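# Stamp the form's colored field, then return the stamp

## Task

Put the stamp down level on the colored field of the form and push it fully down, making one clean print: a blurred or double print, or any ink on the form beyond the field, counts as failure. Afterwards stand the stamp upright on the mat at its original spot, so it stays there without the robot holding it, then open the gripper and move the arm away.

## Robot and tools

Robot: two six-joint arms with parallel grippers, left_arm and right_arm. The names are labels, not image sides. Bases in the scene frame: left_arm at (+0.038, +0.301, 0) m, quat_wxyz (+0.996, 0, 0, +0.091); right_arm at (+0.002, -0.368, 0) m, quat_wxyz (+0.997, 0, 0, +0.083).

Scene frame: origin on the table top midway between the arms, +z up, +x out across the table, left_arm on the +y side. Every position is in metres and every orientation is a quaternion written w first (qw, qx, qy, qz), all in this frame.

Gripper: fingers extend along the gripper's own +z axis and close along its y axis. The reported end_effector_position is the point between the pads with the fingers shut, about 2 cm short of the tips; the tips advance roughly 10 mm along +z as the fingers close. Opening is a number from -1 (closed) to +1 (fully open, 0.084 m).

Row layout (used by both move and execute_actions): one flat list of 16 numbers covering both arms, even if one stays still: left_arm x, y, z, qw, qx, qy, qz, opening, then right_arm x, y, z, qw, qx, qy, qz, opening. x, y, z and the quaternion are an absolute target pose for that gripper's end_effector_position and orientation. To keep an arm still, resend its own last reported pose and desired opening each call; to keep an orientation, repeat the same quaternion rather than copying the drifted one from a result.

execute_actions(actions): a list of actions; each action is a list of up to 15 rows, one row per 1/30 s control step, and a short action repeats its final row for the remaining steps. An empty list just returns state and images. Each step, the commanded pose is clipped to within 70 mm and 16 degrees of the measured pose, and after the action an arm travels only as far as that clipped pose, so far targets need further actions. An action is rejected for both arms if any target lies over 0.6 m from the gripper's start position along any of that gripper's axes; a malformed action, or a first action failing that test against the last reported state, rejects the whole call and nothing moves.

move(target, speed, blocking): target is one 16-number row as above. Each gripper follows a straight line to its pose, turning the short way; all paths finish together, lasting 0.5 to 10 s (cut off at 10 s). speed is the path's top speed in m/s, 0.002 to 0.5, default 0.25; rotation is capped at twice that in rad/s. Openings are sent at the start. Paths ignore obstacles and the other arm; grippers lag, wander and can overshoot speed, worst with a nearly straight arm. Faster contact hits harder, and aiming further past a contact presses harder. blocking=false returns after 0.5 s while motion continues; then only wait or stop are accepted until a result shows the move ended.

wait(seconds): 0 to 10; arms keep their last command; returns early if a running move ends. stop(): brakes the running move (needs room; fingers continue). zoom_image(camera, region): camera is cam_left_wrist or cam_right_wrist; region is [x0, y0, x1, y1] in pixels of that 504x504 image, origin top-left, no larger than 504 by 504. read_manual(section): only "licences"; moves nothing. finished_scene(scene): pass the current scene number; ends it irrevocably once the last command has been held, and reports success. Replying without a tool call also ends things.

Results: a state line per arm (pose, linear and angular velocity), camera images (cam_left_wrist then cam_right_wrist), Hand target lines (the pose each controller is now heading for), grip_measured (finger opening on the command scale), and for execute_actions, step readings of position, with HELD marking steps where that arm's command was held back. Printed positions can be off, more at long reach. A move adds a move: line: the ending (done, off_target, moving, held, fault; an arm not named is done), limits=paced (target clipped) or limits=held (some steps blocked; the arm may then surge), plus each gripper's distance to its pose. "pose unreachable" means the clearance check altered or blocked that arm's command.

Control notes: damped inverse kinematics favours position over orientation; elbows never fully straighten. Joint ranges (rad): waist ±6.283, shoulder ±2.304, elbow -4.224 to 0.061, forearm roll ±6.283, wrist pitch ±2.164, wrist roll ±6.283. To grip, keep commanding an opening well under grip_measured; lower squeezes harder (about 24 N per pad max; fast closing can overshoot). Resending grip_measured gives a light hold on parts up to ~6 cm wide.

Avoid: knocking anything off the table, arms colliding or pushing each other, slams, drops, slips and very hard presses. Load limits (N m): waist 54, shoulder 54, elbow 45, forearm roll 24.3, wrist pitch 17.1, wrist roll 17.1, including a held object's weight. Reaching one causes a torque fault: the arm backs off, holds 10 s and skips the rest of the call. Holding loads heats motors: MOTOR HOT warns from 65 °C; at 80 °C an OVER-TEMPERATURE FAULT brakes that arm until it cools. Smooth, low-effort, quick motion is preferred.

Camera intrinsics (pinhole plus radial): cam_left_wrist fx=fy=686.605, cx=251.763, cy=251.091; cam_right_wrist fx=fy=683.279, cx=253.638, cy=252.075. Camera frame: +z forward, +x image right, +y image down.

Each tool is called as name(argument=value, ...) on one line, values as JSON.

## Session

execute_actions(actions=[])

Scene clock: 0.00 s.
left_arm: end_effector_position=(+0.2688, +0.0618, +0.3405) grip_measured=+1.00 end_effector_quat_wxyz=(+0.141, -0.261, +0.928, +0.224) end_effector_velocity=(-0.000, +0.000, -0.000) end_effector_angular_velocity=(-0.000, +0.000, +0.000) | right_arm: end_effector_position=(+0.3260, -0.1922, +0.1890) grip_measured=+1.00 end_effector_quat_wxyz=(-0.338, +0.714, +0.598, -0.132) end_effector_velocity=(+0.001, +0.000, +0.002) end_effector_angular_velocity=(+0.001, -0.004, -0.000)
Joint positions: left_arm=[-1.254 -0.015 -0.781  0.399 -1.192  1.292  0.084] | right_arm=[ 0.036 -0.484 -0.864  0.527 -1.056 -1.618  0.084]
Joint velocities: left_arm=[ 0.  0.  0. -0.  0. -0.  0.] | right_arm=[ 0.     0.004 -0.     0.    -0.    -0.    -0.   ]
Hand target (left_arm): +0.269, +0.062, +0.341; +0.141, -0.261, +0.928, +0.224
Hand target (right_arm): +0.326, -0.192, +0.189; -0.338, +0.714, +0.598, -0.132

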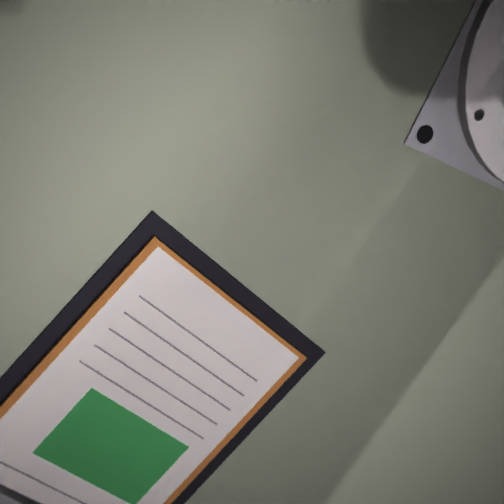

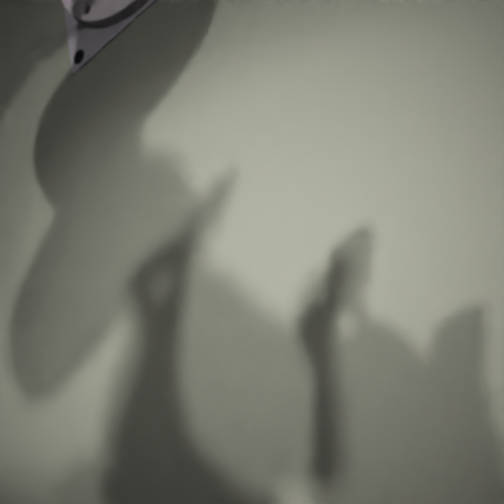

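move(target=[0.45,0.15,0.42,0,0,1,0,1,0.35,-0.25,0.42,0,1,0,0,1], speed=0.4)

Scene clock: 14.50 s.
left_arm: end_effector_position=(+0.4493, +0.1512, +0.4202) grip_measured=+1.00 end_effector_quat_wxyz=(+0.001, +0.000, +1.000, +0.001) end_effector_velocity=(+0.001, +0.000, +0.001) end_effector_angular_velocity=(-0.003, +0.002, -0.002) | right_arm: end_effector_position=(+0.3495, -0.2503, +0.4199) grip_measured=+1.00 end_effector_quat_wxyz=(-0.000, +1.000, -0.000, +0.000) end_effector_velocity=(+0.001, +0.000, +0.003) end_effector_angular_velocity=(-0.007, -0.005, -0.006)
Joint positions: left_arm=[-0.534  0.012 -1.021  0.003 -1.032  2.789  0.084] | right_arm=[ 0.16   0.2   -0.85  -0.    -1.05   0.327  0.084]
Joint velocities: left_arm=[ 0.003 -0.002 -0.004 -0.005 -0.003  0.008  0.   ] | right_arm=[ 0.005  0.001 -0.005 -0.009 -0.004  0.016  0.   ]
Hand target (left_arm): +0.449, +0.151, +0.420; +0.001, +0.000, +1.000, +0.001
Hand target (right_arm): +0.349, -0.250, +0.420; +0.000, +1.000, -0.000, +0.000
Off the commanded pose (left_arm): 0.001 m, 0 deg.
Off the commanded pose (right_arm): 0.001 m, 0 deg.
move: done

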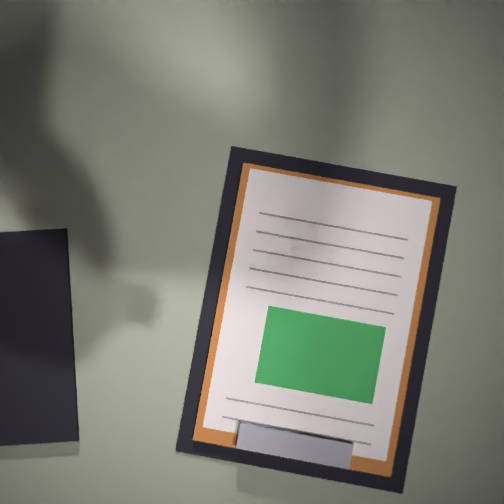

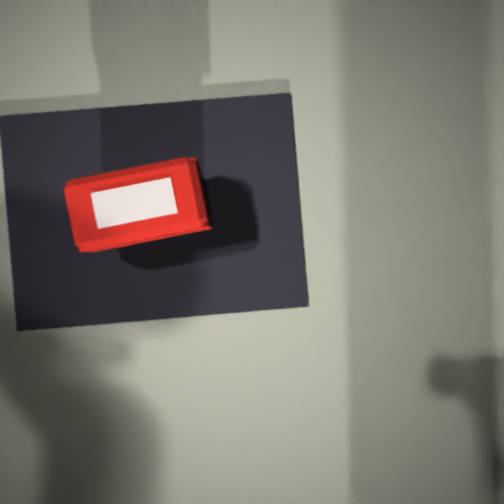

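move(target=[0.451,-0.137,0.33,0,0.636,0.772,0,1,0.4825,-0.40,0.2,0.2706,-0.653,-0.653,-0.2706,1], speed=0.4)

Scene clock: 36.43 s.
left_arm: end_effector_position=(+0.4521, -0.1373, +0.3304) grip_measured=+1.00 end_effector_quat_wxyz=(+0.001, +0.636, +0.772, -0.001) end_effector_velocity=(-0.000, -0.002, -0.000) end_effector_angular_velocity=(+0.000, +0.000, -0.005) | right_arm: end_effector_position=(+0.4830, -0.3997, +0.2004) grip_measured=+1.00 end_effector_quat_wxyz=(-0.271, +0.653, +0.653, +0.271) end_effector_velocity=(+0.000, -0.000, -0.001) end_effector_angular_velocity=(+0.006, -0.000, +0.006)
Joint positions: left_arm=[-0.996 -0.461 -1.381 -0.001 -0.919  3.707  0.084] | right_arm=[-0.569 -0.557 -0.995  0.868 -1.022 -2.666  0.084]
Joint velocities: left_arm=[-0.002 -0.003 -0.003 -0.    -0.001  0.004  0.   ] | right_arm=[-0.001 -0.007 -0.005 -0.001 -0.007 -0.006 -0.   ]
Hand target (left_arm): +0.452, -0.137, +0.330; +0.001, +0.636, +0.772, -0.001
Hand target (right_arm): +0.483, -0.400, +0.200; -0.271, +0.653, +0.654, +0.271
Off the commanded pose (left_arm): 0.001 m, 0 deg.
Off the commanded pose (right_arm): 0.001 m, 0 deg.
move: done

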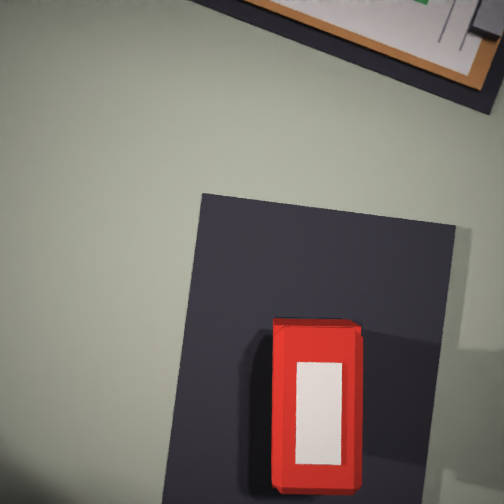

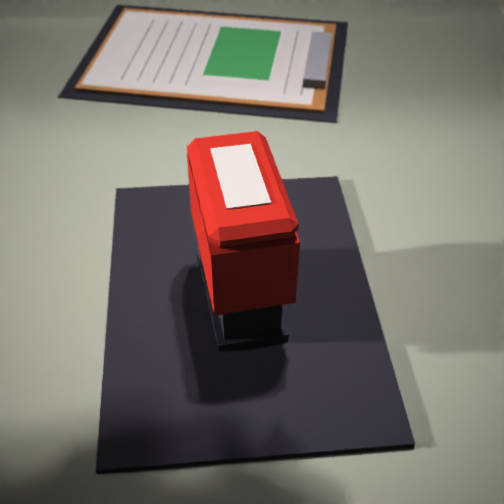

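move(target=[0.4571,-0.1527,0.16,0,0.636,0.772,0,1,0.4825,-0.40,0.2,0.2706,-0.653,-0.653,-0.2706,1], speed=0.3)

Scene clock: 46.57 s.
left_arm: end_effector_position=(+0.4575, -0.1532, +0.1603) grip_measured=+1.00 end_effector_quat_wxyz=(+0.000, +0.636, +0.772, -0.000) end_effector_velocity=(+0.001, -0.001, -0.002) end_effector_angular_velocity=(-0.000, +0.000, +0.001) | right_arm: end_effector_position=(+0.4825, -0.4000, +0.2000) grip_measured=+1.00 end_effector_quat_wxyz=(-0.271, +0.653, +0.653, +0.271) end_effector_velocity=(+0.000, -0.000, -0.000) end_effector_angular_velocity=(-0.001, +0.000, -0.000)
Joint positions: left_arm=[-1.007 -0.693 -1.313 -0.001 -0.62   3.696  0.084] | right_arm=[-0.57  -0.556 -0.994  0.868 -1.021 -2.667  0.084]
Joint velocities: left_arm=[ 0.    -0.005 -0.003 -0.001  0.002 -0.    -0.   ] | right_arm=[-0.    -0.001 -0.    -0.     0.001 -0.     0.   ]
Hand target (left_arm): +0.457, -0.153, +0.160; -0.000, +0.636, +0.772, -0.000
Hand target (right_arm): +0.483, -0.400, +0.200; -0.271, +0.653, +0.653, +0.271
Off the commanded pose (left_arm): 0.001 m, 0 deg.
Off the commanded pose (right_arm): 0.000 m, 0 deg.
move: done

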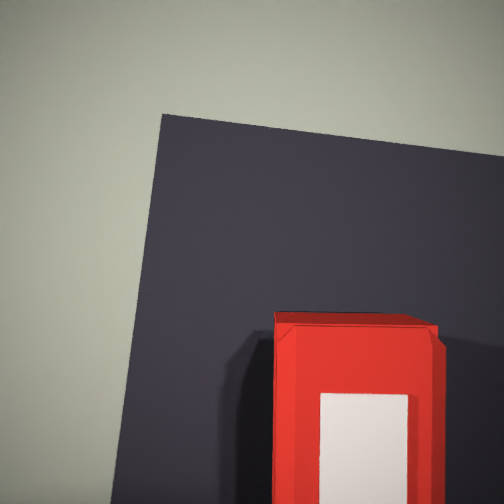

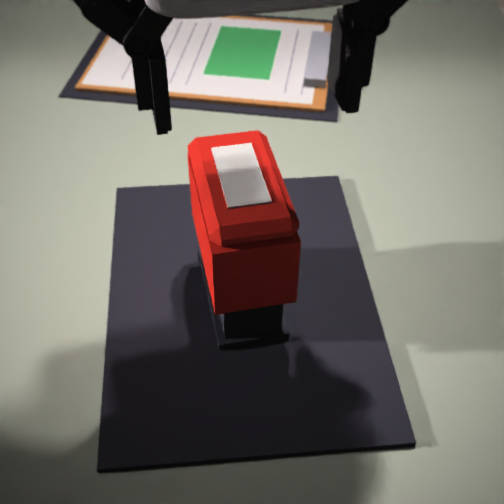

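move(target=[0.4571,-0.1500,0.16,0,0.636,0.772,0,1,0.24,-0.22,0.21,0,0.924,0,0.383,1], speed=0.3)

Scene clock: 73.33 s.
left_arm: end_effector_position=(+0.4571, -0.1500, +0.1600) grip_measured=+1.00 end_effector_quat_wxyz=(-0.000, +0.636, +0.772, +0.000) end_effector_velocity=(-0.001, +0.001, -0.001) end_effector_angular_velocity=(+0.002, +0.002, +0.001) | right_arm: end_effector_position=(+0.2419, -0.2189, +0.2096) grip_measured=+1.00 end_effector_quat_wxyz=(-0.152, +0.940, +0.060, +0.300) end_effector_velocity=(-0.001, -0.001, -0.002) end_effector_angular_velocity=(-0.008, +0.002, +0.008)
Joint positions: left_arm=[-1.004 -0.688 -1.304  0.    -0.616  3.698  0.084] | right_arm=[ 0.417  0.607  0.059  3.37  -0.14  -2.924  0.084]
Joint velocities: left_arm=[ 0.    -0.     0.002 -0.001 -0.001 -0.    -0.   ] | right_arm=[-0.001 -0.006  0.001 -0.015 -0.001  0.005  0.   ]
Hand target (left_arm): +0.457, -0.150, +0.160; -0.000, +0.636, +0.772, +0.000
Hand target (right_arm): +0.242, -0.219, +0.210; -0.152, +0.940, +0.060, +0.300
Off the commanded pose (left_arm): 0.000 m, 0 deg.
Off the commanded pose (right_arm): 0.002 m, 21 deg; orientation clipped at the last step of the last action.
move: held (right_arm); limits=paced,held; held on 3 of 99 steps (right_arm), including the last (right_arm)
pose unreachable (right arm): on one or more control steps of this call, first in action 0 (counted from 0), this arm could not follow its commanded pose, so it was not sent that pose on those steps. On the call's last step it was still not sent that pose. It may still have moved: this result reports where it is.
cause: the commanded pose would bring two parts of the arm too close to each other (joints 3 (elbow) and 4 (forearm roll) lie between them).

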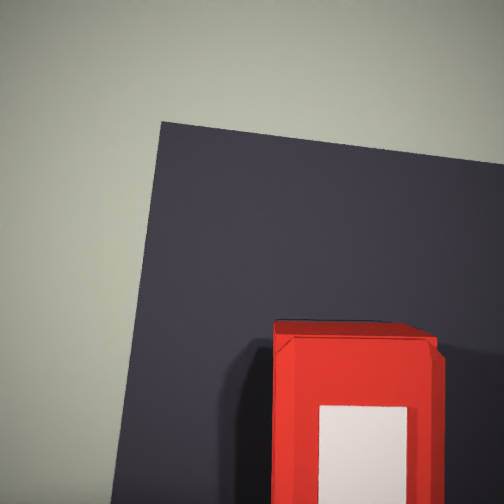

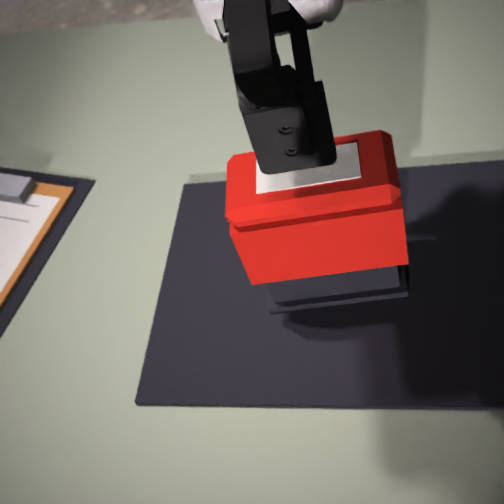

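move(target=[0.4571,-0.1500,0.088,0,0.636,0.772,0,1,0.2419,-0.2189,0.2096,-0.152,0.940,0.060,0.300,1], speed=0.12)

Scene clock: 76.43 s.
left_arm: end_effector_position=(+0.4573, -0.1503, +0.0883) grip_measured=+1.00 end_effector_quat_wxyz=(+0.000, +0.636, +0.772, -0.000) end_effector_velocity=(+0.000, -0.001, -0.002) end_effector_angular_velocity=(-0.001, -0.000, +0.001) | right_arm: end_effector_position=(+0.2419, -0.2189, +0.2096) grip_measured=+1.00 end_effector_quat_wxyz=(-0.152, +0.940, +0.060, +0.300) end_effector_velocity=(+0.001, +0.000, +0.001) end_effector_angular_velocity=(+0.001, -0.002, +0.000)
Joint positions: left_arm=[-1.004 -0.803 -1.303 -0.    -0.499  3.698  0.084] | right_arm=[ 0.417  0.608  0.059  3.371 -0.141 -2.925  0.084]
Joint velocities: left_arm=[-0.    -0.005 -0.003 -0.001  0.003  0.     0.   ] | right_arm=[ 0.     0.001 -0.001  0.     0.    -0.    -0.   ]
Hand target (left_arm): +0.457, -0.150, +0.088; -0.000, +0.636, +0.772, -0.000
Hand target (right_arm): +0.242, -0.219, +0.210; -0.152, +0.940, +0.060, +0.300
Off the commanded pose (left_arm): 0.000 m, 0 deg.
Off the commanded pose (right_arm): 0.000 m, 0 deg.
move: done

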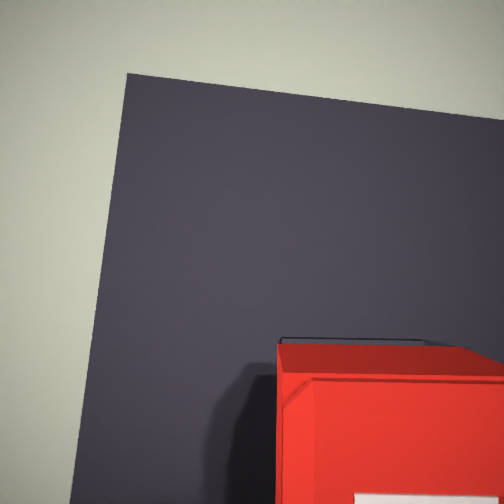

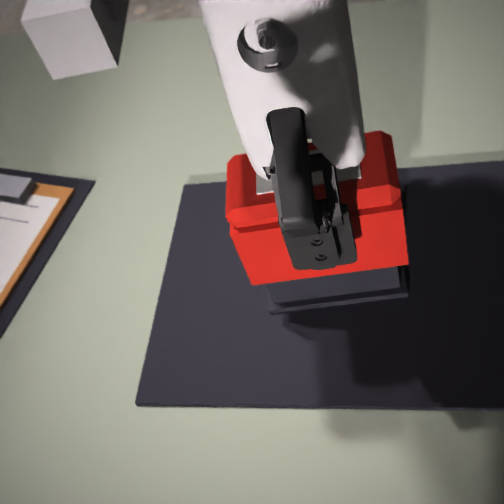

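execute_actions(actions=[[[0.4571,-0.1500,0.088,0,0.636,0.772,0,0.4,0.2419,-0.2189,0.2096,-0.152,0.940,0.060,0.300,1],[0.4571,-0.1500,0.088,0,0.636,0.772,0,0.3,0.2419,-0.2189,0.2096,-0.152,0.940,0.060,0.300,1],[0.4571,-0.1500,0.088,0,0.636,0.772,0,0.2,0.2419,-0.2189,0.2096,-0.152,0.940,0.060,0.300,1],[0.4571,-0.1500,0.088,0,0.636,0.772,0,0.1,0.2419,-0.2189,0.2096,-0.152,0.940,0.060,0.300,1],[0.4571,-0.1500,0.088,0,0.636,0.772,0,0.0,0.2419,-0.2189,0.2096,-0.152,0.940,0.060,0.300,1],[0.4571,-0.1500,0.088,0,0.636,0.772,0,-0.2,0.2419,-0.2189,0.2096,-0.152,0.940,0.060,0.300,1],[0.4571,-0.1500,0.088,0,0.636,0.772,0,-0.4,0.2419,-0.2189,0.2096,-0.152,0.940,0.060,0.300,1],[0.4571,-0.1500,0.088,0,0.636,0.772,0,-0.7,0.2419,-0.2189,0.2096,-0.152,0.940,0.060,0.300,1]],[[0.4571,-0.1500,0.088,0,0.636,0.772,0,-0.7,0.2419,-0.2189,0.2096,-0.152,0.940,0.060,0.300,1]]])

Scene clock: 83.37 s.
left_arm: end_effector_position=(+0.4571, -0.1500, +0.0880) grip_measured=+0.10 end_effector_quat_wxyz=(-0.000, +0.636, +0.772, +0.000) end_effector_velocity=(+0.000, +0.000, -0.000) end_effector_angular_velocity=(+0.000, -0.000, -0.000) | right_arm: end_effector_position=(+0.2419, -0.2189, +0.2096) grip_measured=+1.00 end_effector_quat_wxyz=(-0.152, +0.940, +0.060, +0.300) end_effector_velocity=(+0.000, +0.000, +0.000) end_effector_angular_velocity=(-0.000, +0.000, +0.000)
Joint positions: left_arm=[-1.004 -0.803 -1.302  0.    -0.499  3.698  0.049] | right_arm=[ 0.417  0.608  0.059  3.371 -0.141 -2.925  0.084]
Joint velocities: left_arm=[ 0.     0.     0.001  0.001  0.001  0.    -0.   ] | right_arm=[-0.    -0.    -0.    -0.001  0.001  0.     0.   ]
Hand target (left_arm): +0.457, -0.150, +0.088; -0.000, +0.636, +0.772, +0.000
Hand target (right_arm): +0.242, -0.219, +0.210; -0.152, +0.940, +0.060, +0.300
Off the commanded pose (left_arm): 0.000 m, 0 deg.
Off the commanded pose (right_arm): 0.000 m, 0 deg.
Step readings (end_effector_position; steps 1 to 15: 1st action; 16 to 30: 2nd action):
0: left_arm (+0.4572, -0.1502, +0.0879) | right_arm (+0.2419, -0.2189, +0.2096)
1: left_arm (+0.4572, -0.1502, +0.0880) | right_arm (+0.2419, -0.2189, +0.2096)
2: left_arm (+0.4572, -0.1502, +0.0880) | right_arm (+0.2419, -0.2189, +0.2096)
4: left_arm (+0.4571, -0.1501, +0.0880) | right_arm (+0.2419, -0.2189, +0.2096)
8: left_arm (+0.4571, -0.1500, +0.0880) | right_arm (+0.2419, -0.2189, +0.2096)
15: left_arm (+0.4571, -0.1500, +0.0880) | right_arm (+0.2419, -0.2189, +0.2096)
16: left_arm (+0.4571, -0.1500, +0.0880) | right_arm (+0.2419, -0.2189, +0.2096)
17: left_arm (+0.4571, -0.1500, +0.0880) | right_arm (+0.2419, -0.2189, +0.2096)
19: left_arm (+0.4571, -0.1500, +0.0880) | right_arm (+0.2419, -0.2189, +0.2096)
23: left_arm (+0.4571, -0.1500, +0.0880) | right_arm (+0.2419, -0.2189, +0.2096)
30: end_effector_position above

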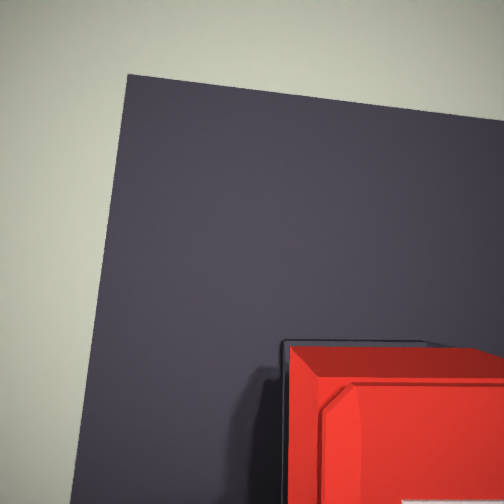

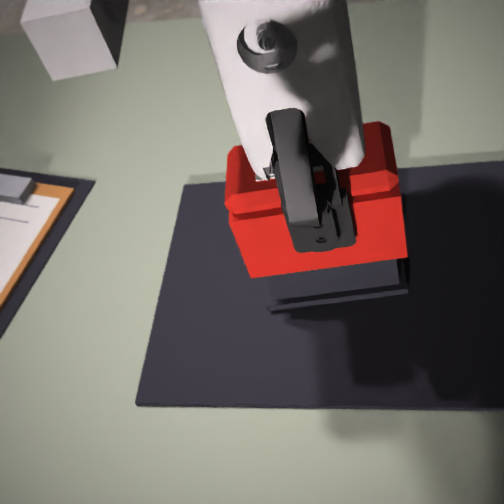

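execute_actions(actions=[[[0.4571,-0.1500,0.088,0,0.636,0.772,0,0.0,0.2419,-0.2189,0.2096,-0.152,0.940,0.060,0.300,1],[0.4571,-0.1500,0.088,0,0.636,0.772,0,0.1,0.2419,-0.2189,0.2096,-0.152,0.940,0.060,0.300,1],[0.4571,-0.1500,0.088,0,0.636,0.772,0,0.15,0.2419,-0.2189,0.2096,-0.152,0.940,0.060,0.300,1],[0.4571,-0.1500,0.088,0,0.636,0.772,0,0.2,0.2419,-0.2189,0.2096,-0.152,0.940,0.060,0.300,1],[0.4571,-0.1500,0.088,0,0.636,0.772,0,0.25,0.2419,-0.2189,0.2096,-0.152,0.940,0.060,0.300,1],[0.4571,-0.1500,0.088,0,0.636,0.772,0,0.3,0.2419,-0.2189,0.2096,-0.152,0.940,0.060,0.300,1],[0.4571,-0.1500,0.088,0,0.636,0.772,0,0.4,0.2419,-0.2189,0.2096,-0.152,0.940,0.060,0.300,1],[0.4571,-0.1500,0.088,0,0.636,0.772,0,0.5,0.2419,-0.2189,0.2096,-0.152,0.940,0.060,0.300,1]],[[0.4571,-0.1500,0.088,0,0.636,0.772,0,0.5,0.2419,-0.2189,0.2096,-0.152,0.940,0.060,0.300,1]]])

Scene clock: 91.93 s.
left_arm: end_effector_position=(+0.4571, -0.1500, +0.0880) grip_measured=+0.49 end_effector_quat_wxyz=(+0.000, +0.636, +0.772, -0.000) end_effector_velocity=(-0.000, +0.001, -0.000) end_effector_angular_velocity=(+0.001, +0.001, +0.001) | right_arm: end_effector_position=(+0.2419, -0.2189, +0.2096) grip_measured=+1.00 end_effector_quat_wxyz=(-0.152, +0.940, +0.060, +0.300) end_effector_velocity=(-0.001, -0.000, -0.001) end_effector_angular_velocity=(-0.001, +0.002, -0.000)
Joint positions: left_arm=[-1.004 -0.803 -1.302  0.    -0.499  3.698  0.065] | right_arm=[ 0.417  0.608  0.059  3.371 -0.141 -2.925  0.084]
Joint velocities: left_arm=[ 0.    -0.     0.001 -0.    -0.001  0.     0.   ] | right_arm=[ 0.    -0.     0.002  0.     0.     0.    -0.   ]
Hand target (left_arm): +0.457, -0.150, +0.088; +0.000, +0.636, +0.772, -0.000
Hand target (right_arm): +0.242, -0.219, +0.210; -0.152, +0.940, +0.060, +0.300
Off the commanded pose (left_arm): 0.000 m, 0 deg.
Off the commanded pose (right_arm): 0.000 m, 0 deg.
Step readings (end_effector_position; steps 1 to 15: 1st action; 16 to 30: 2nd action):
0: left_arm (+0.4571, -0.1500, +0.0880) | right_arm (+0.2419, -0.2189, +0.2096)
1: left_arm (+0.4571, -0.1500, +0.0880) | right_arm (+0.2419, -0.2189, +0.2096)
2: left_arm (+0.4571, -0.1500, +0.0880) | right_arm (+0.2419, -0.2189, +0.2096)
4: left_arm (+0.4571, -0.1500, +0.0880) | right_arm (+0.2419, -0.2189, +0.2096)
8: left_arm (+0.4572, -0.1500, +0.0880) | right_arm (+0.2419, -0.2189, +0.2096)
15: left_arm (+0.4571, -0.1500, +0.0880) | right_arm (+0.2419, -0.2189, +0.2096)
16: left_arm (+0.4571, -0.1500, +0.0880) | right_arm (+0.2419, -0.2189, +0.2096)
17: left_arm (+0.4571, -0.1500, +0.0880) | right_arm (+0.2419, -0.2189, +0.2096)
19: left_arm (+0.4571, -0.1500, +0.0880) | right_arm (+0.2419, -0.2189, +0.2096)
23: left_arm (+0.4571, -0.1500, +0.0880) | right_arm (+0.2419, -0.2189, +0.2096)
30: end_effector_position above

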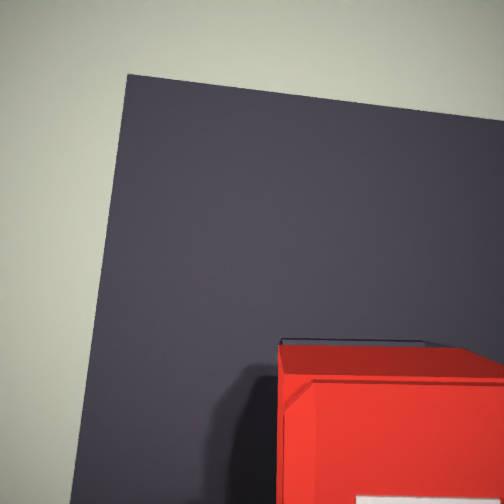

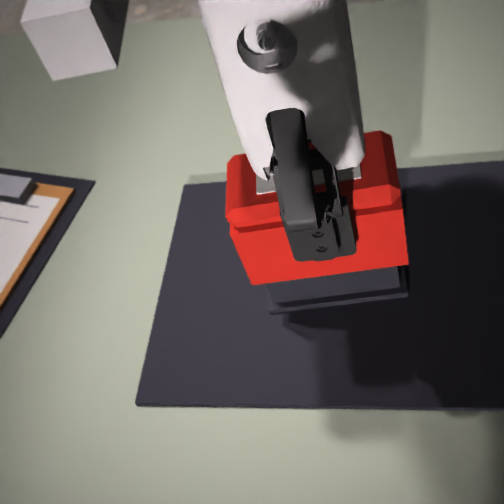

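execute_actions(actions=[[[0.4527,-0.1509,0.088,0,0.636,0.772,0,0.5,0.2419,-0.2189,0.2096,-0.152,0.940,0.060,0.300,1]],[[0.4527,-0.1509,0.088,0,0.636,0.772,0,0.4,0.2419,-0.2189,0.2096,-0.152,0.940,0.060,0.300,1],[0.4527,-0.1509,0.088,0,0.636,0.772,0,0.35,0.2419,-0.2189,0.2096,-0.152,0.940,0.060,0.300,1],[0.4527,-0.1509,0.088,0,0.636,0.772,0,0.3,0.2419,-0.2189,0.2096,-0.152,0.940,0.060,0.300,1],[0.4527,-0.1509,0.088,0,0.636,0.772,0,0.25,0.2419,-0.2189,0.2096,-0.152,0.940,0.060,0.300,1],[0.4527,-0.1509,0.088,0,0.636,0.772,0,0.2,0.2419,-0.2189,0.2096,-0.152,0.940,0.060,0.300,1],[0.4527,-0.1509,0.088,0,0.636,0.772,0,0.15,0.2419,-0.2189,0.2096,-0.152,0.940,0.060,0.300,1],[0.4527,-0.1509,0.088,0,0.636,0.772,0,0.1,0.2419,-0.2189,0.2096,-0.152,0.940,0.060,0.300,1],[0.4527,-0.1509,0.088,0,0.636,0.772,0,0.05,0.2419,-0.2189,0.2096,-0.152,0.940,0.060,0.300,1],[0.4527,-0.1509,0.088,0,0.636,0.772,0,0.0,0.2419,-0.2189,0.2096,-0.152,0.940,0.060,0.300,1],[0.4527,-0.1509,0.088,0,0.636,0.772,0,-0.1,0.2419,-0.2189,0.2096,-0.152,0.940,0.060,0.300,1],[0.4527,-0.1509,0.088,0,0.636,0.772,0,-0.3,0.2419,-0.2189,0.2096,-0.152,0.940,0.060,0.300,1],[0.4527,-0.1509,0.088,0,0.636,0.772,0,-0.5,0.2419,-0.2189,0.2096,-0.152,0.940,0.060,0.300,1],[0.4527,-0.1509,0.088,0,0.636,0.772,0,-0.8,0.2419,-0.2189,0.2096,-0.152,0.940,0.060,0.300,1]]])

Scene clock: 99.53 s.
left_arm: end_effector_position=(+0.4527, -0.1509, +0.0880) grip_measured=+0.07 end_effector_quat_wxyz=(-0.000, +0.636, +0.772, +0.000) end_effector_velocity=(-0.000, +0.001, -0.000) end_effector_angular_velocity=(+0.001, +0.001, +0.002) | right_arm: end_effector_position=(+0.2419, -0.2189, +0.2096) grip_measured=+1.00 end_effector_quat_wxyz=(-0.152, +0.940, +0.060, +0.300) end_effector_velocity=(-0.000, -0.000, -0.000) end_effector_angular_velocity=(+0.000, +0.000, -0.000)
Joint positions: left_arm=[-1.011 -0.799 -1.294 -0.    -0.495  3.692  0.047] | right_arm=[ 0.417  0.608  0.059  3.371 -0.141 -2.925  0.084]
Joint velocities: left_arm=[ 0.001  0.     0.002 -0.    -0.    -0.001 -0.   ] | right_arm=[0. 0. 0. 0. 0. 0. 0.]
Hand target (left_arm): +0.453, -0.151, +0.088; -0.000, +0.636, +0.772, -0.000
Hand target (right_arm): +0.242, -0.219, +0.210; -0.152, +0.940, +0.060, +0.300
Off the commanded pose (left_arm): 0.000 m, 0 deg.
Off the commanded pose (right_arm): 0.000 m, 0 deg.
Step readings (end_effector_position; steps 1 to 15: 1st action; 16 to 30: 2nd action):
0: left_arm (+0.4571, -0.1500, +0.0880) | right_arm (+0.2419, -0.2189, +0.2096)
1: left_arm (+0.4570, -0.1500, +0.0880) | right_arm (+0.2419, -0.2189, +0.2096)
2: left_arm (+0.4565, -0.1501, +0.0880) | right_arm (+0.2419, -0.2189, +0.2096)
4: left_arm (+0.4549, -0.1505, +0.0880) | right_arm (+0.2419, -0.2189, +0.2096)
8: left_arm (+0.4532, -0.1508, +0.0880) | right_arm (+0.2419, -0.2189, +0.2096)
15: left_arm (+0.4528, -0.1509, +0.0880) | right_arm (+0.2419, -0.2189, +0.2096)
16: left_arm (+0.4527, -0.1509, +0.0880) | right_arm (+0.2419, -0.2189, +0.2096)
17: left_arm (+0.4527, -0.1509, +0.0880) | right_arm (+0.2419, -0.2189, +0.2096)
19: left_arm (+0.4527, -0.1509, +0.0880) | right_arm (+0.2419, -0.2189, +0.2096)
23: left_arm (+0.4527, -0.1509, +0.0880) | right_arm (+0.2419, -0.2189, +0.2096)
30: end_effector_position above

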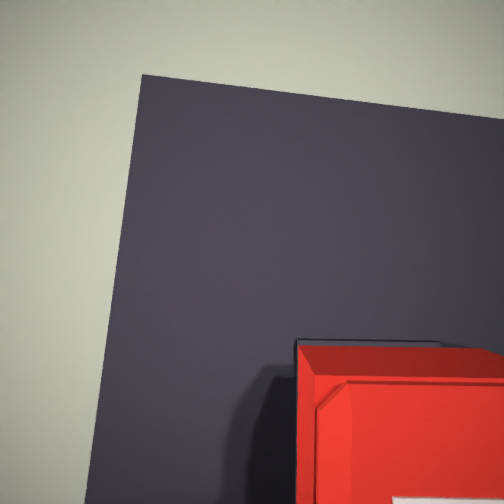

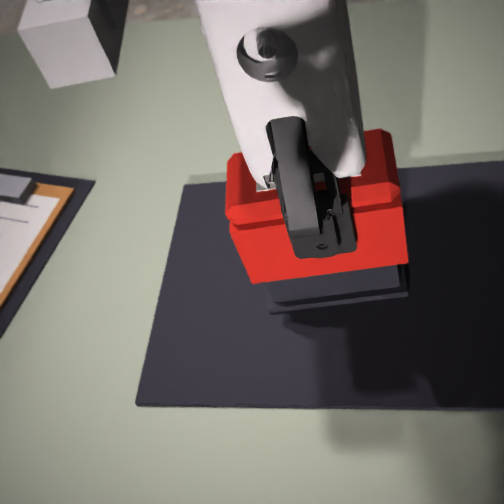

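move(target=[0.4527,-0.1509,0.17,0,0.636,0.772,0,-0.8,0.3,-0.33,0.33,0,1,0,0,1], speed=0.15)

move(target=[0.4635,0.173,0.17,0,0.768,0.640,0,-0.8,0.3,-0.33,0.33,0,1,0,0,1], speed=0.25)

Scene clock: 106.93 s.
left_arm: end_effector_position=(+0.4526, -0.1507, +0.1699) grip_measured=+0.07 end_effector_quat_wxyz=(-0.000, +0.636, +0.772, +0.000) end_effector_velocity=(-0.001, +0.000, +0.000) end_effector_angular_velocity=(+0.001, +0.001, +0.001) | right_arm: end_effector_position=(+0.2999, -0.3305, +0.3295) grip_measured=+1.00 end_effector_quat_wxyz=(+0.001, +1.000, -0.000, +0.001) end_effector_velocity=(+0.000, -0.001, +0.001) end_effector_angular_velocity=(-0.004, +0.011, -0.002)
Joint positions: left_arm=[-1.011 -0.668 -1.298  0.    -0.63   3.691  0.047] | right_arm=[-0.04   0.319 -0.55   3.139  0.868 -3.014  0.084]
Joint velocities: left_arm=[-0.     0.001  0.002 -0.001 -0.001 -0.     0.   ] | right_arm=[-0.002 -0.008 -0.007 -0.004  0.011  0.002  0.   ]
Hand target (left_arm): +0.453, -0.151, +0.170; +0.000, +0.636, +0.772, +0.000
Hand target (right_arm): +0.300, -0.331, +0.330; +0.001, +1.000, -0.000, +0.000
Off the commanded pose (left_arm): 0.000 m, 0 deg.
Off the commanded pose (right_arm): 0.001 m, 0 deg.
move: done

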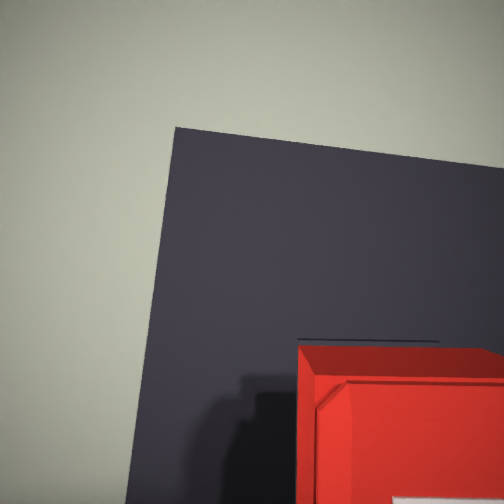

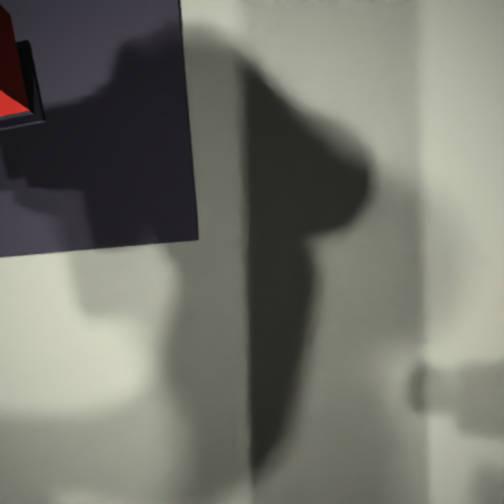

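Scene clock: 108.83 s.
left_arm: end_effector_position=(+0.4628, +0.1732, +0.1696) grip_measured=+0.07 end_effector_quat_wxyz=(-0.001, +0.768, +0.640, +0.001) end_effector_velocity=(+0.000, +0.003, +0.000) end_effector_angular_velocity=(-0.006, +0.003, -0.004) | right_arm: end_effector_position=(+0.3000, -0.3300, +0.3300) grip_measured=+1.00 end_effector_quat_wxyz=(+0.000, +1.000, -0.000, -0.000) end_effector_velocity=(-0.000, -0.000, -0.000) end_effector_angular_velocity=(+0.000, -0.001, -0.000)
Joint positions: left_arm=[-0.476 -0.326 -0.773  0.005 -0.447  4.596  0.047] | right_arm=[-0.04   0.319 -0.552  3.142  0.87  -3.016  0.084]
Joint velocities: left_arm=[ 0.01   0.001  0.001 -0.015 -0.002  0.027  0.   ] | right_arm=[ 0.     0.001  0.001 -0.    -0.001  0.     0.   ]
Hand target (left_arm): +0.463, +0.173, +0.170; -0.000, +0.768, +0.640, +0.000
Hand target (right_arm): +0.300, -0.330, +0.330; +0.000, +1.000, -0.000, -0.000
Off the commanded pose (left_arm): 0.001 m, 0 deg.
Off the commanded pose (right_arm): 0.000 m, 0 deg.
move: done

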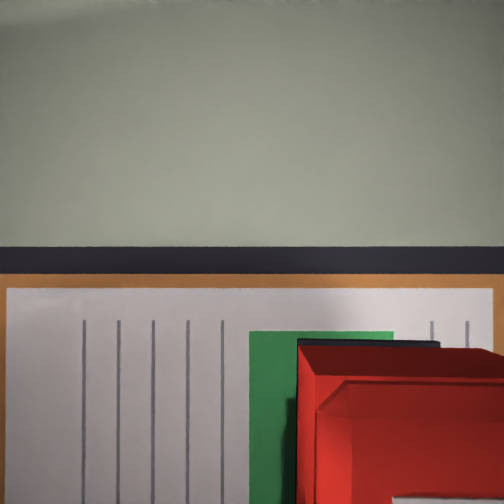

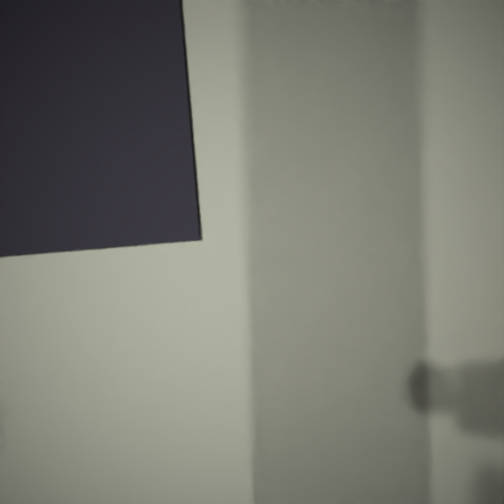

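move(target=[0.4578,0.1750,0.108,0,0.768,0.640,0,-0.8,0.3,-0.33,0.33,0,1,0,0,1], speed=0.15)

Scene clock: 113.67 s.
left_arm: end_effector_position=(+0.4581, +0.1748, +0.1082) grip_measured=+0.07 end_effector_quat_wxyz=(+0.000, +0.768, +0.640, -0.000) end_effector_velocity=(-0.002, +0.001, -0.003) end_effector_angular_velocity=(+0.001, +0.003, -0.000) | right_arm: end_effector_position=(+0.3000, -0.3300, +0.3300) grip_measured=+1.00 end_effector_quat_wxyz=(+0.000, +1.000, +0.000, -0.000) end_effector_velocity=(-0.001, +0.000, +0.000) end_effector_angular_velocity=(+0.000, -0.002, -0.000)
Joint positions: left_arm=[-0.475 -0.45  -0.751 -0.001 -0.3    4.603  0.047] | right_arm=[-0.04   0.319 -0.552  3.142  0.87  -3.016  0.084]
Joint velocities: left_arm=[ 0.    -0.006  0.003 -0.     0.006  0.001 -0.   ] | right_arm=[ 0.     0.004  0.002  0.     0.    -0.    -0.   ]
Hand target (left_arm): +0.458, +0.175, +0.108; +0.000, +0.768, +0.640, -0.000
Hand target (right_arm): +0.300, -0.330, +0.330; +0.000, +1.000, -0.000, -0.000
Off the commanded pose (left_arm): 0.000 m, 0 deg.
Off the commanded pose (right_arm): 0.000 m, 0 deg.
move: done

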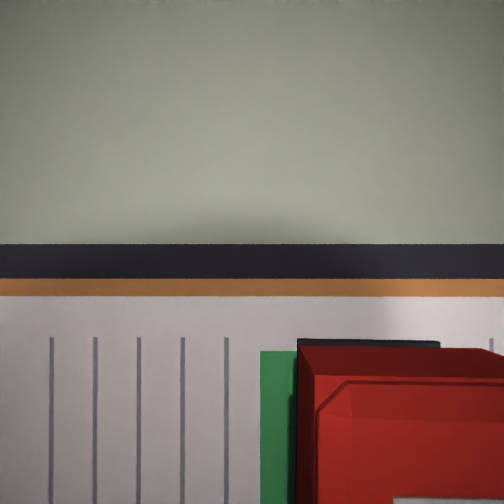

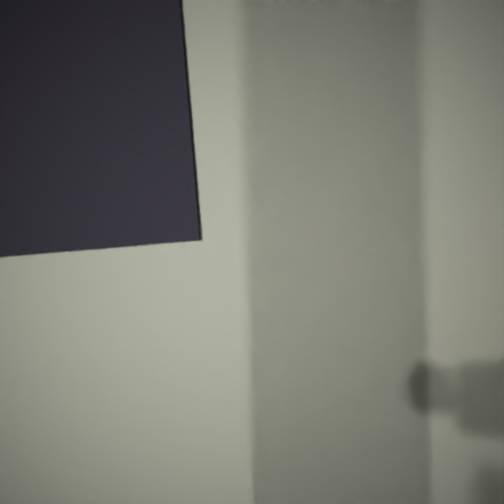

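move(target=[0.4578,0.1750,0.108,0,0.768,0.640,0,-0.8,0.49,-0.14,0.2,0.2706,-0.653,-0.653,-0.2706,1], speed=0.3)

Scene clock: 126.40 s.
left_arm: end_effector_position=(+0.4578, +0.1750, +0.1080) grip_measured=+0.07 end_effector_quat_wxyz=(+0.000, +0.768, +0.640, -0.000) end_effector_velocity=(+0.000, +0.000, +0.000) end_effector_angular_velocity=(+0.000, -0.000, +0.000) | right_arm: end_effector_position=(+0.4897, -0.1402, +0.2001) grip_measured=+1.00 end_effector_quat_wxyz=(-0.270, +0.654, +0.653, +0.270) end_effector_velocity=(+0.001, +0.001, -0.002) end_effector_angular_velocity=(+0.005, -0.002, +0.008)
Joint positions: left_arm=[-0.475 -0.45  -0.75   0.    -0.3    4.602  0.047] | right_arm=[-0.054 -0.498 -0.899  4.429  0.82  -5.72   0.084]
Joint velocities: left_arm=[ 0.    -0.    -0.001  0.    -0.001 -0.    -0.   ] | right_arm=[-0.    -0.009 -0.006  0.002  0.006 -0.011 -0.   ]
Hand target (left_arm): +0.458, +0.175, +0.108; +0.000, +0.768, +0.640, -0.000
Hand target (right_arm): +0.490, -0.140, +0.200; -0.271, +0.654, +0.653, +0.270
Off the commanded pose (left_arm): 0.000 m, 0 deg.
Off the commanded pose (right_arm): 0.000 m, 0 deg.
move: done

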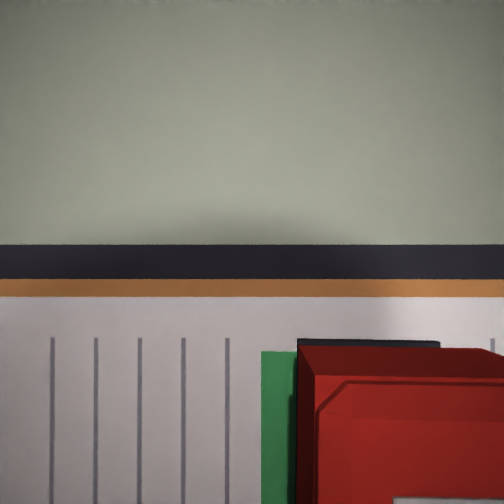

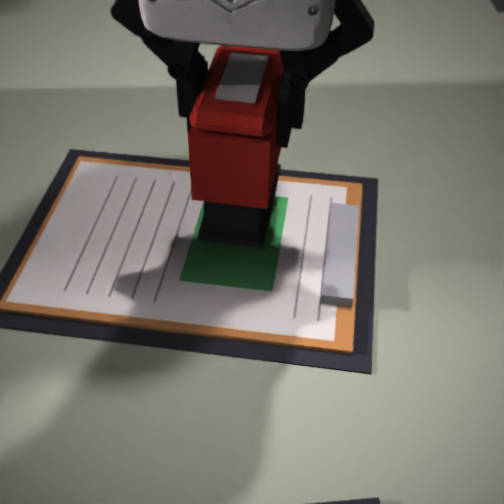

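move(target=[0.4578,0.1750,0.097,0,0.768,0.640,0,-0.8,0.49,-0.14,0.2,0.2706,-0.653,-0.653,-0.2706,1], speed=0.05)

zoom_image(camera="cam_right_wrist", region=[150,130,330,310])

Scene clock: 130.50 s.
left_arm: end_effector_position=(+0.4578, +0.1750, +0.0972) grip_measured=+0.07 end_effector_quat_wxyz=(+0.000, +0.768, +0.640, -0.000) end_effector_velocity=(+0.001, +0.000, -0.002) end_effector_angular_velocity=(-0.000, -0.001, +0.000) | right_arm: end_effector_position=(+0.4900, -0.1400, +0.2000) grip_measured=+1.00 end_effector_quat_wxyz=(-0.271, +0.653, +0.653, +0.271) end_effector_velocity=(+0.001, +0.000, +0.001) end_effector_angular_velocity=(-0.000, -0.003, -0.001)
Joint positions: left_arm=[-0.475 -0.476 -0.751 -0.    -0.276  4.602  0.047] | right_arm=[-0.054 -0.499 -0.9    4.431  0.821 -5.724  0.084]
Joint velocities: left_arm=[ 0.    -0.004 -0.001  0.     0.005 -0.    -0.   ] | right_arm=[-0.     0.002 -0.     0.001 -0.001 -0.     0.   ]
Hand target (left_arm): +0.458, +0.175, +0.097; +0.000, +0.768, +0.640, -0.000
Hand target (right_arm): +0.490, -0.140, +0.200; -0.271, +0.653, +0.653, +0.271
Off the commanded pose (left_arm): 0.000 m, 0 deg.
Off the commanded pose (right_arm): 0.000 m, 0 deg.
move: done

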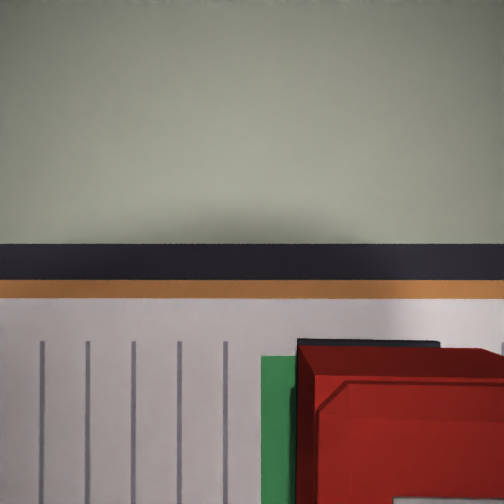

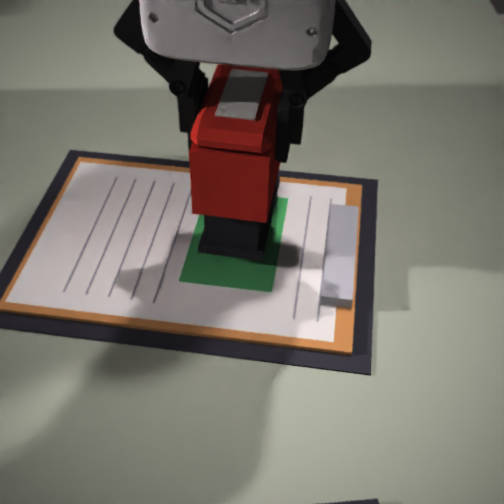

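Region (150, 130, 330, 310) of cam_right_wrist's 504x504 image, scaled by 2.800, with more detail than that image has.

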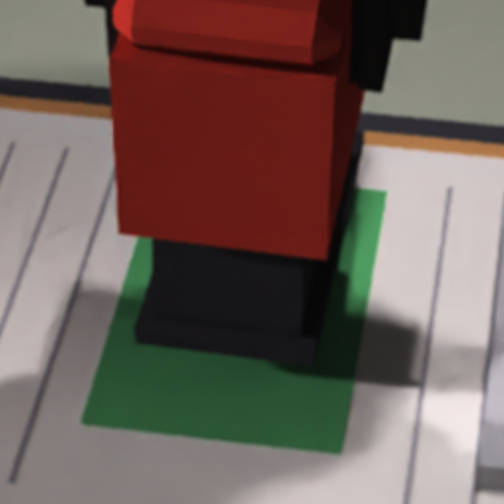

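move(target=[0.4578,0.1750,0.092,0,0.768,0.640,0,-0.8,0.49,-0.14,0.2,0.2706,-0.653,-0.653,-0.2706,1], speed=0.03)

zoom_image(camera="cam_right_wrist", region=[150,130,330,310])

zoom_image(camera="cam_left_wrist", region=[240,320,504,420])

Scene clock: 135.57 s.
left_arm: end_effector_position=(+0.4578, +0.1750, +0.0922) grip_measured=+0.07 end_effector_quat_wxyz=(-0.000, +0.768, +0.640, -0.000) end_effector_velocity=(-0.001, -0.000, -0.002) end_effector_angular_velocity=(-0.000, +0.001, +0.001) | right_arm: end_effector_position=(+0.4900, -0.1400, +0.2000) grip_measured=+1.00 end_effector_quat_wxyz=(-0.271, +0.653, +0.653, +0.271) end_effector_velocity=(+0.000, -0.000, -0.000) end_effector_angular_velocity=(-0.001, -0.001, -0.000)
Joint positions: left_arm=[-0.475 -0.487 -0.752 -0.    -0.265  4.602  0.047] | right_arm=[-0.054 -0.499 -0.9    4.431  0.821 -5.725  0.084]
Joint velocities: left_arm=[-0.001 -0.004  0.001 -0.001  0.004 -0.     0.   ] | right_arm=[-0.    -0.    -0.001 -0.    -0.001  0.    -0.   ]
Hand target (left_arm): +0.458, +0.175, +0.092; +0.000, +0.768, +0.640, -0.000
Hand target (right_arm): +0.490, -0.140, +0.200; -0.271, +0.653, +0.653, +0.271
Off the commanded pose (left_arm): 0.000 m, 0 deg.
Off the commanded pose (right_arm): 0.000 m, 0 deg.
move: done

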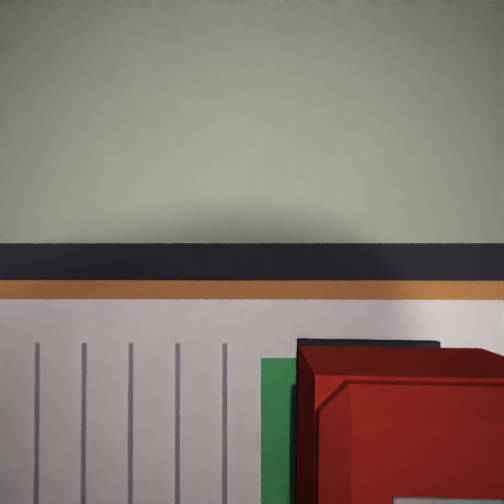

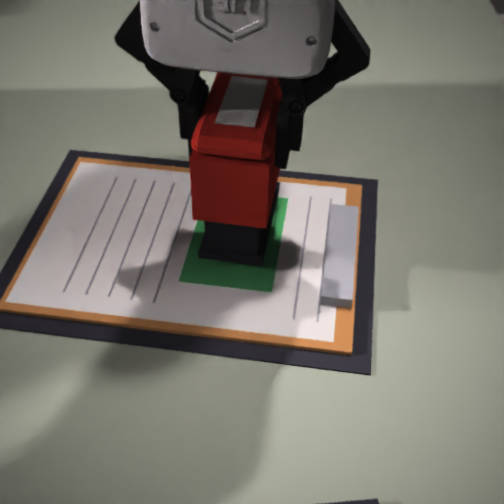

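Region (150, 130, 330, 310) of cam_right_wrist's 504x504 image, scaled by 2.800, with more detail than that image has.

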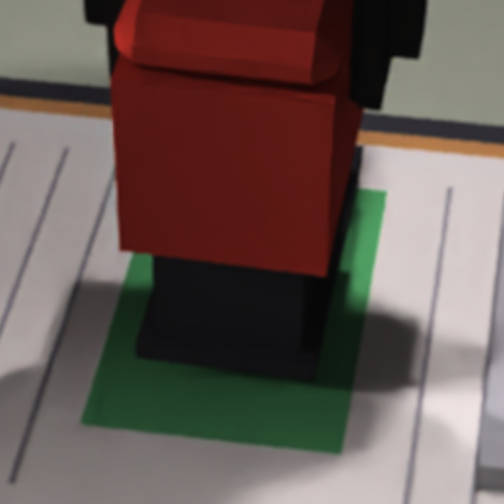

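Region (240, 320, 504, 420) of cam_left_wrist's 504x504 image, scaled by 1.909, with more detail than that image has; it fills the top 191 rows of this view, and the rest is white.

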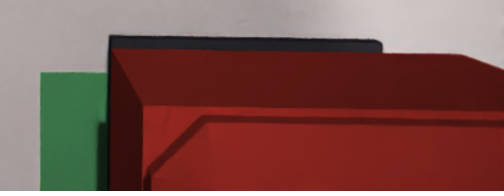

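move(target=[0.4555,0.1622,0.096,0,0.768,0.640,0,-0.8,0.49,-0.14,0.2,0.2706,-0.653,-0.653,-0.2706,1], speed=0.04)

zoom_image(camera="cam_right_wrist", region=[150,130,330,310])

Scene clock: 140.57 s.
left_arm: end_effector_position=(+0.4555, +0.1623, +0.0960) grip_measured=+0.07 end_effector_quat_wxyz=(+0.000, +0.768, +0.640, -0.000) end_effector_velocity=(-0.001, -0.002, +0.000) end_effector_angular_velocity=(+0.001, -0.000, -0.001) | right_arm: end_effector_position=(+0.4900, -0.1400, +0.2000) grip_measured=+1.00 end_effector_quat_wxyz=(-0.271, +0.653, +0.653, +0.271) end_effector_velocity=(+0.000, +0.000, +0.000) end_effector_angular_velocity=(+0.001, -0.000, +0.000)
Joint positions: left_arm=[-0.503 -0.481 -0.756 -0.    -0.275  4.573  0.047] | right_arm=[-0.054 -0.499 -0.9    4.431  0.821 -5.725  0.084]
Joint velocities: left_arm=[-0.004  0.     0.     0.002 -0.    -0.006 -0.   ] | right_arm=[-0.     0.    -0.     0.001  0.001 -0.001  0.   ]
Hand target (left_arm): +0.456, +0.162, +0.096; +0.000, +0.768, +0.640, -0.000
Hand target (right_arm): +0.490, -0.140, +0.200; -0.271, +0.653, +0.653, +0.271
Off the commanded pose (left_arm): 0.000 m, 0 deg.
Off the commanded pose (right_arm): 0.000 m, 0 deg.
move: done

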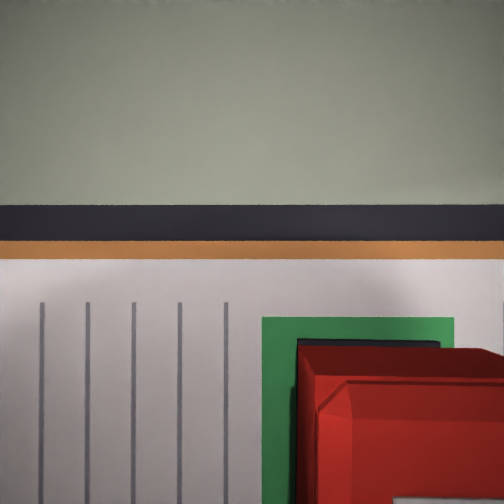

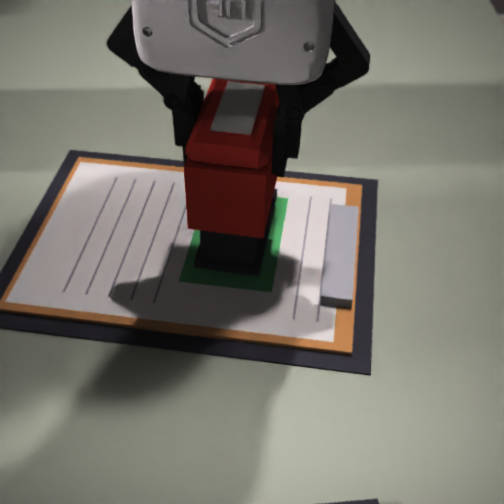

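Region (150, 130, 330, 310) of cam_right_wrist's 504x504 image, scaled by 2.800, with more detail than that image has.

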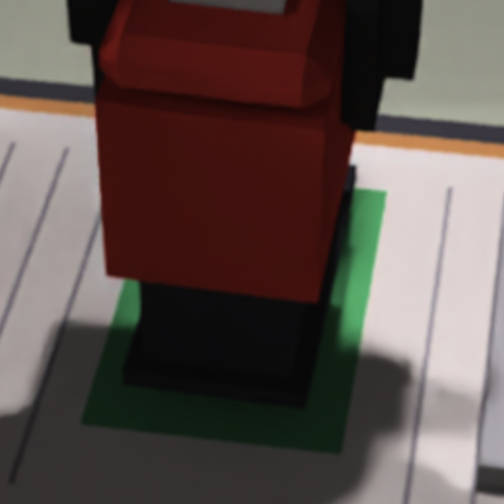

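move(target=[0.4555,0.1622,0.075,0,0.768,0.640,0,-1,0.49,-0.14,0.2,0.2706,-0.653,-0.653,-0.2706,1], speed=0.03)

Scene clock: 144.87 s.
left_arm: end_effector_position=(+0.4554, +0.1622, +0.0752) grip_measured=+0.07 end_effector_quat_wxyz=(-0.000, +0.768, +0.640, -0.000) end_effector_velocity=(+0.002, -0.000, -0.001) end_effector_angular_velocity=(-0.001, -0.002, +0.000) | right_arm: end_effector_position=(+0.4900, -0.1400, +0.2000) grip_measured=+1.00 end_effector_quat_wxyz=(-0.271, +0.653, +0.653, +0.271) end_effector_velocity=(-0.001, -0.000, -0.000) end_effector_angular_velocity=(-0.000, +0.001, +0.000)
Joint positions: left_arm=[-0.504 -0.531 -0.761 -0.    -0.23   4.573  0.047] | right_arm=[-0.054 -0.499 -0.9    4.431  0.821 -5.725  0.084]
Joint velocities: left_arm=[ 0.001 -0.005 -0.004  0.001  0.003 -0.     0.   ] | right_arm=[ 0.     0.001  0.001 -0.     0.     0.    -0.   ]
Hand target (left_arm): +0.456, +0.162, +0.075; +0.000, +0.768, +0.640, -0.000
Hand target (right_arm): +0.490, -0.140, +0.200; -0.271, +0.653, +0.653, +0.271
Off the commanded pose (left_arm): 0.000 m, 0 deg.
Off the commanded pose (right_arm): 0.000 m, 0 deg.
move: done

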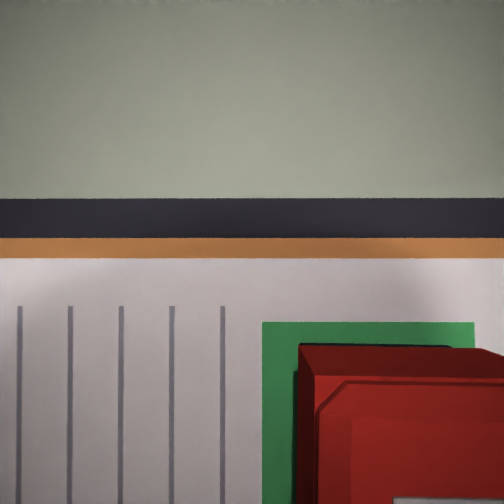

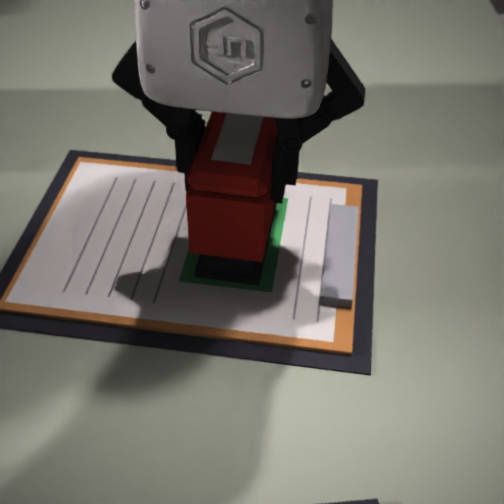

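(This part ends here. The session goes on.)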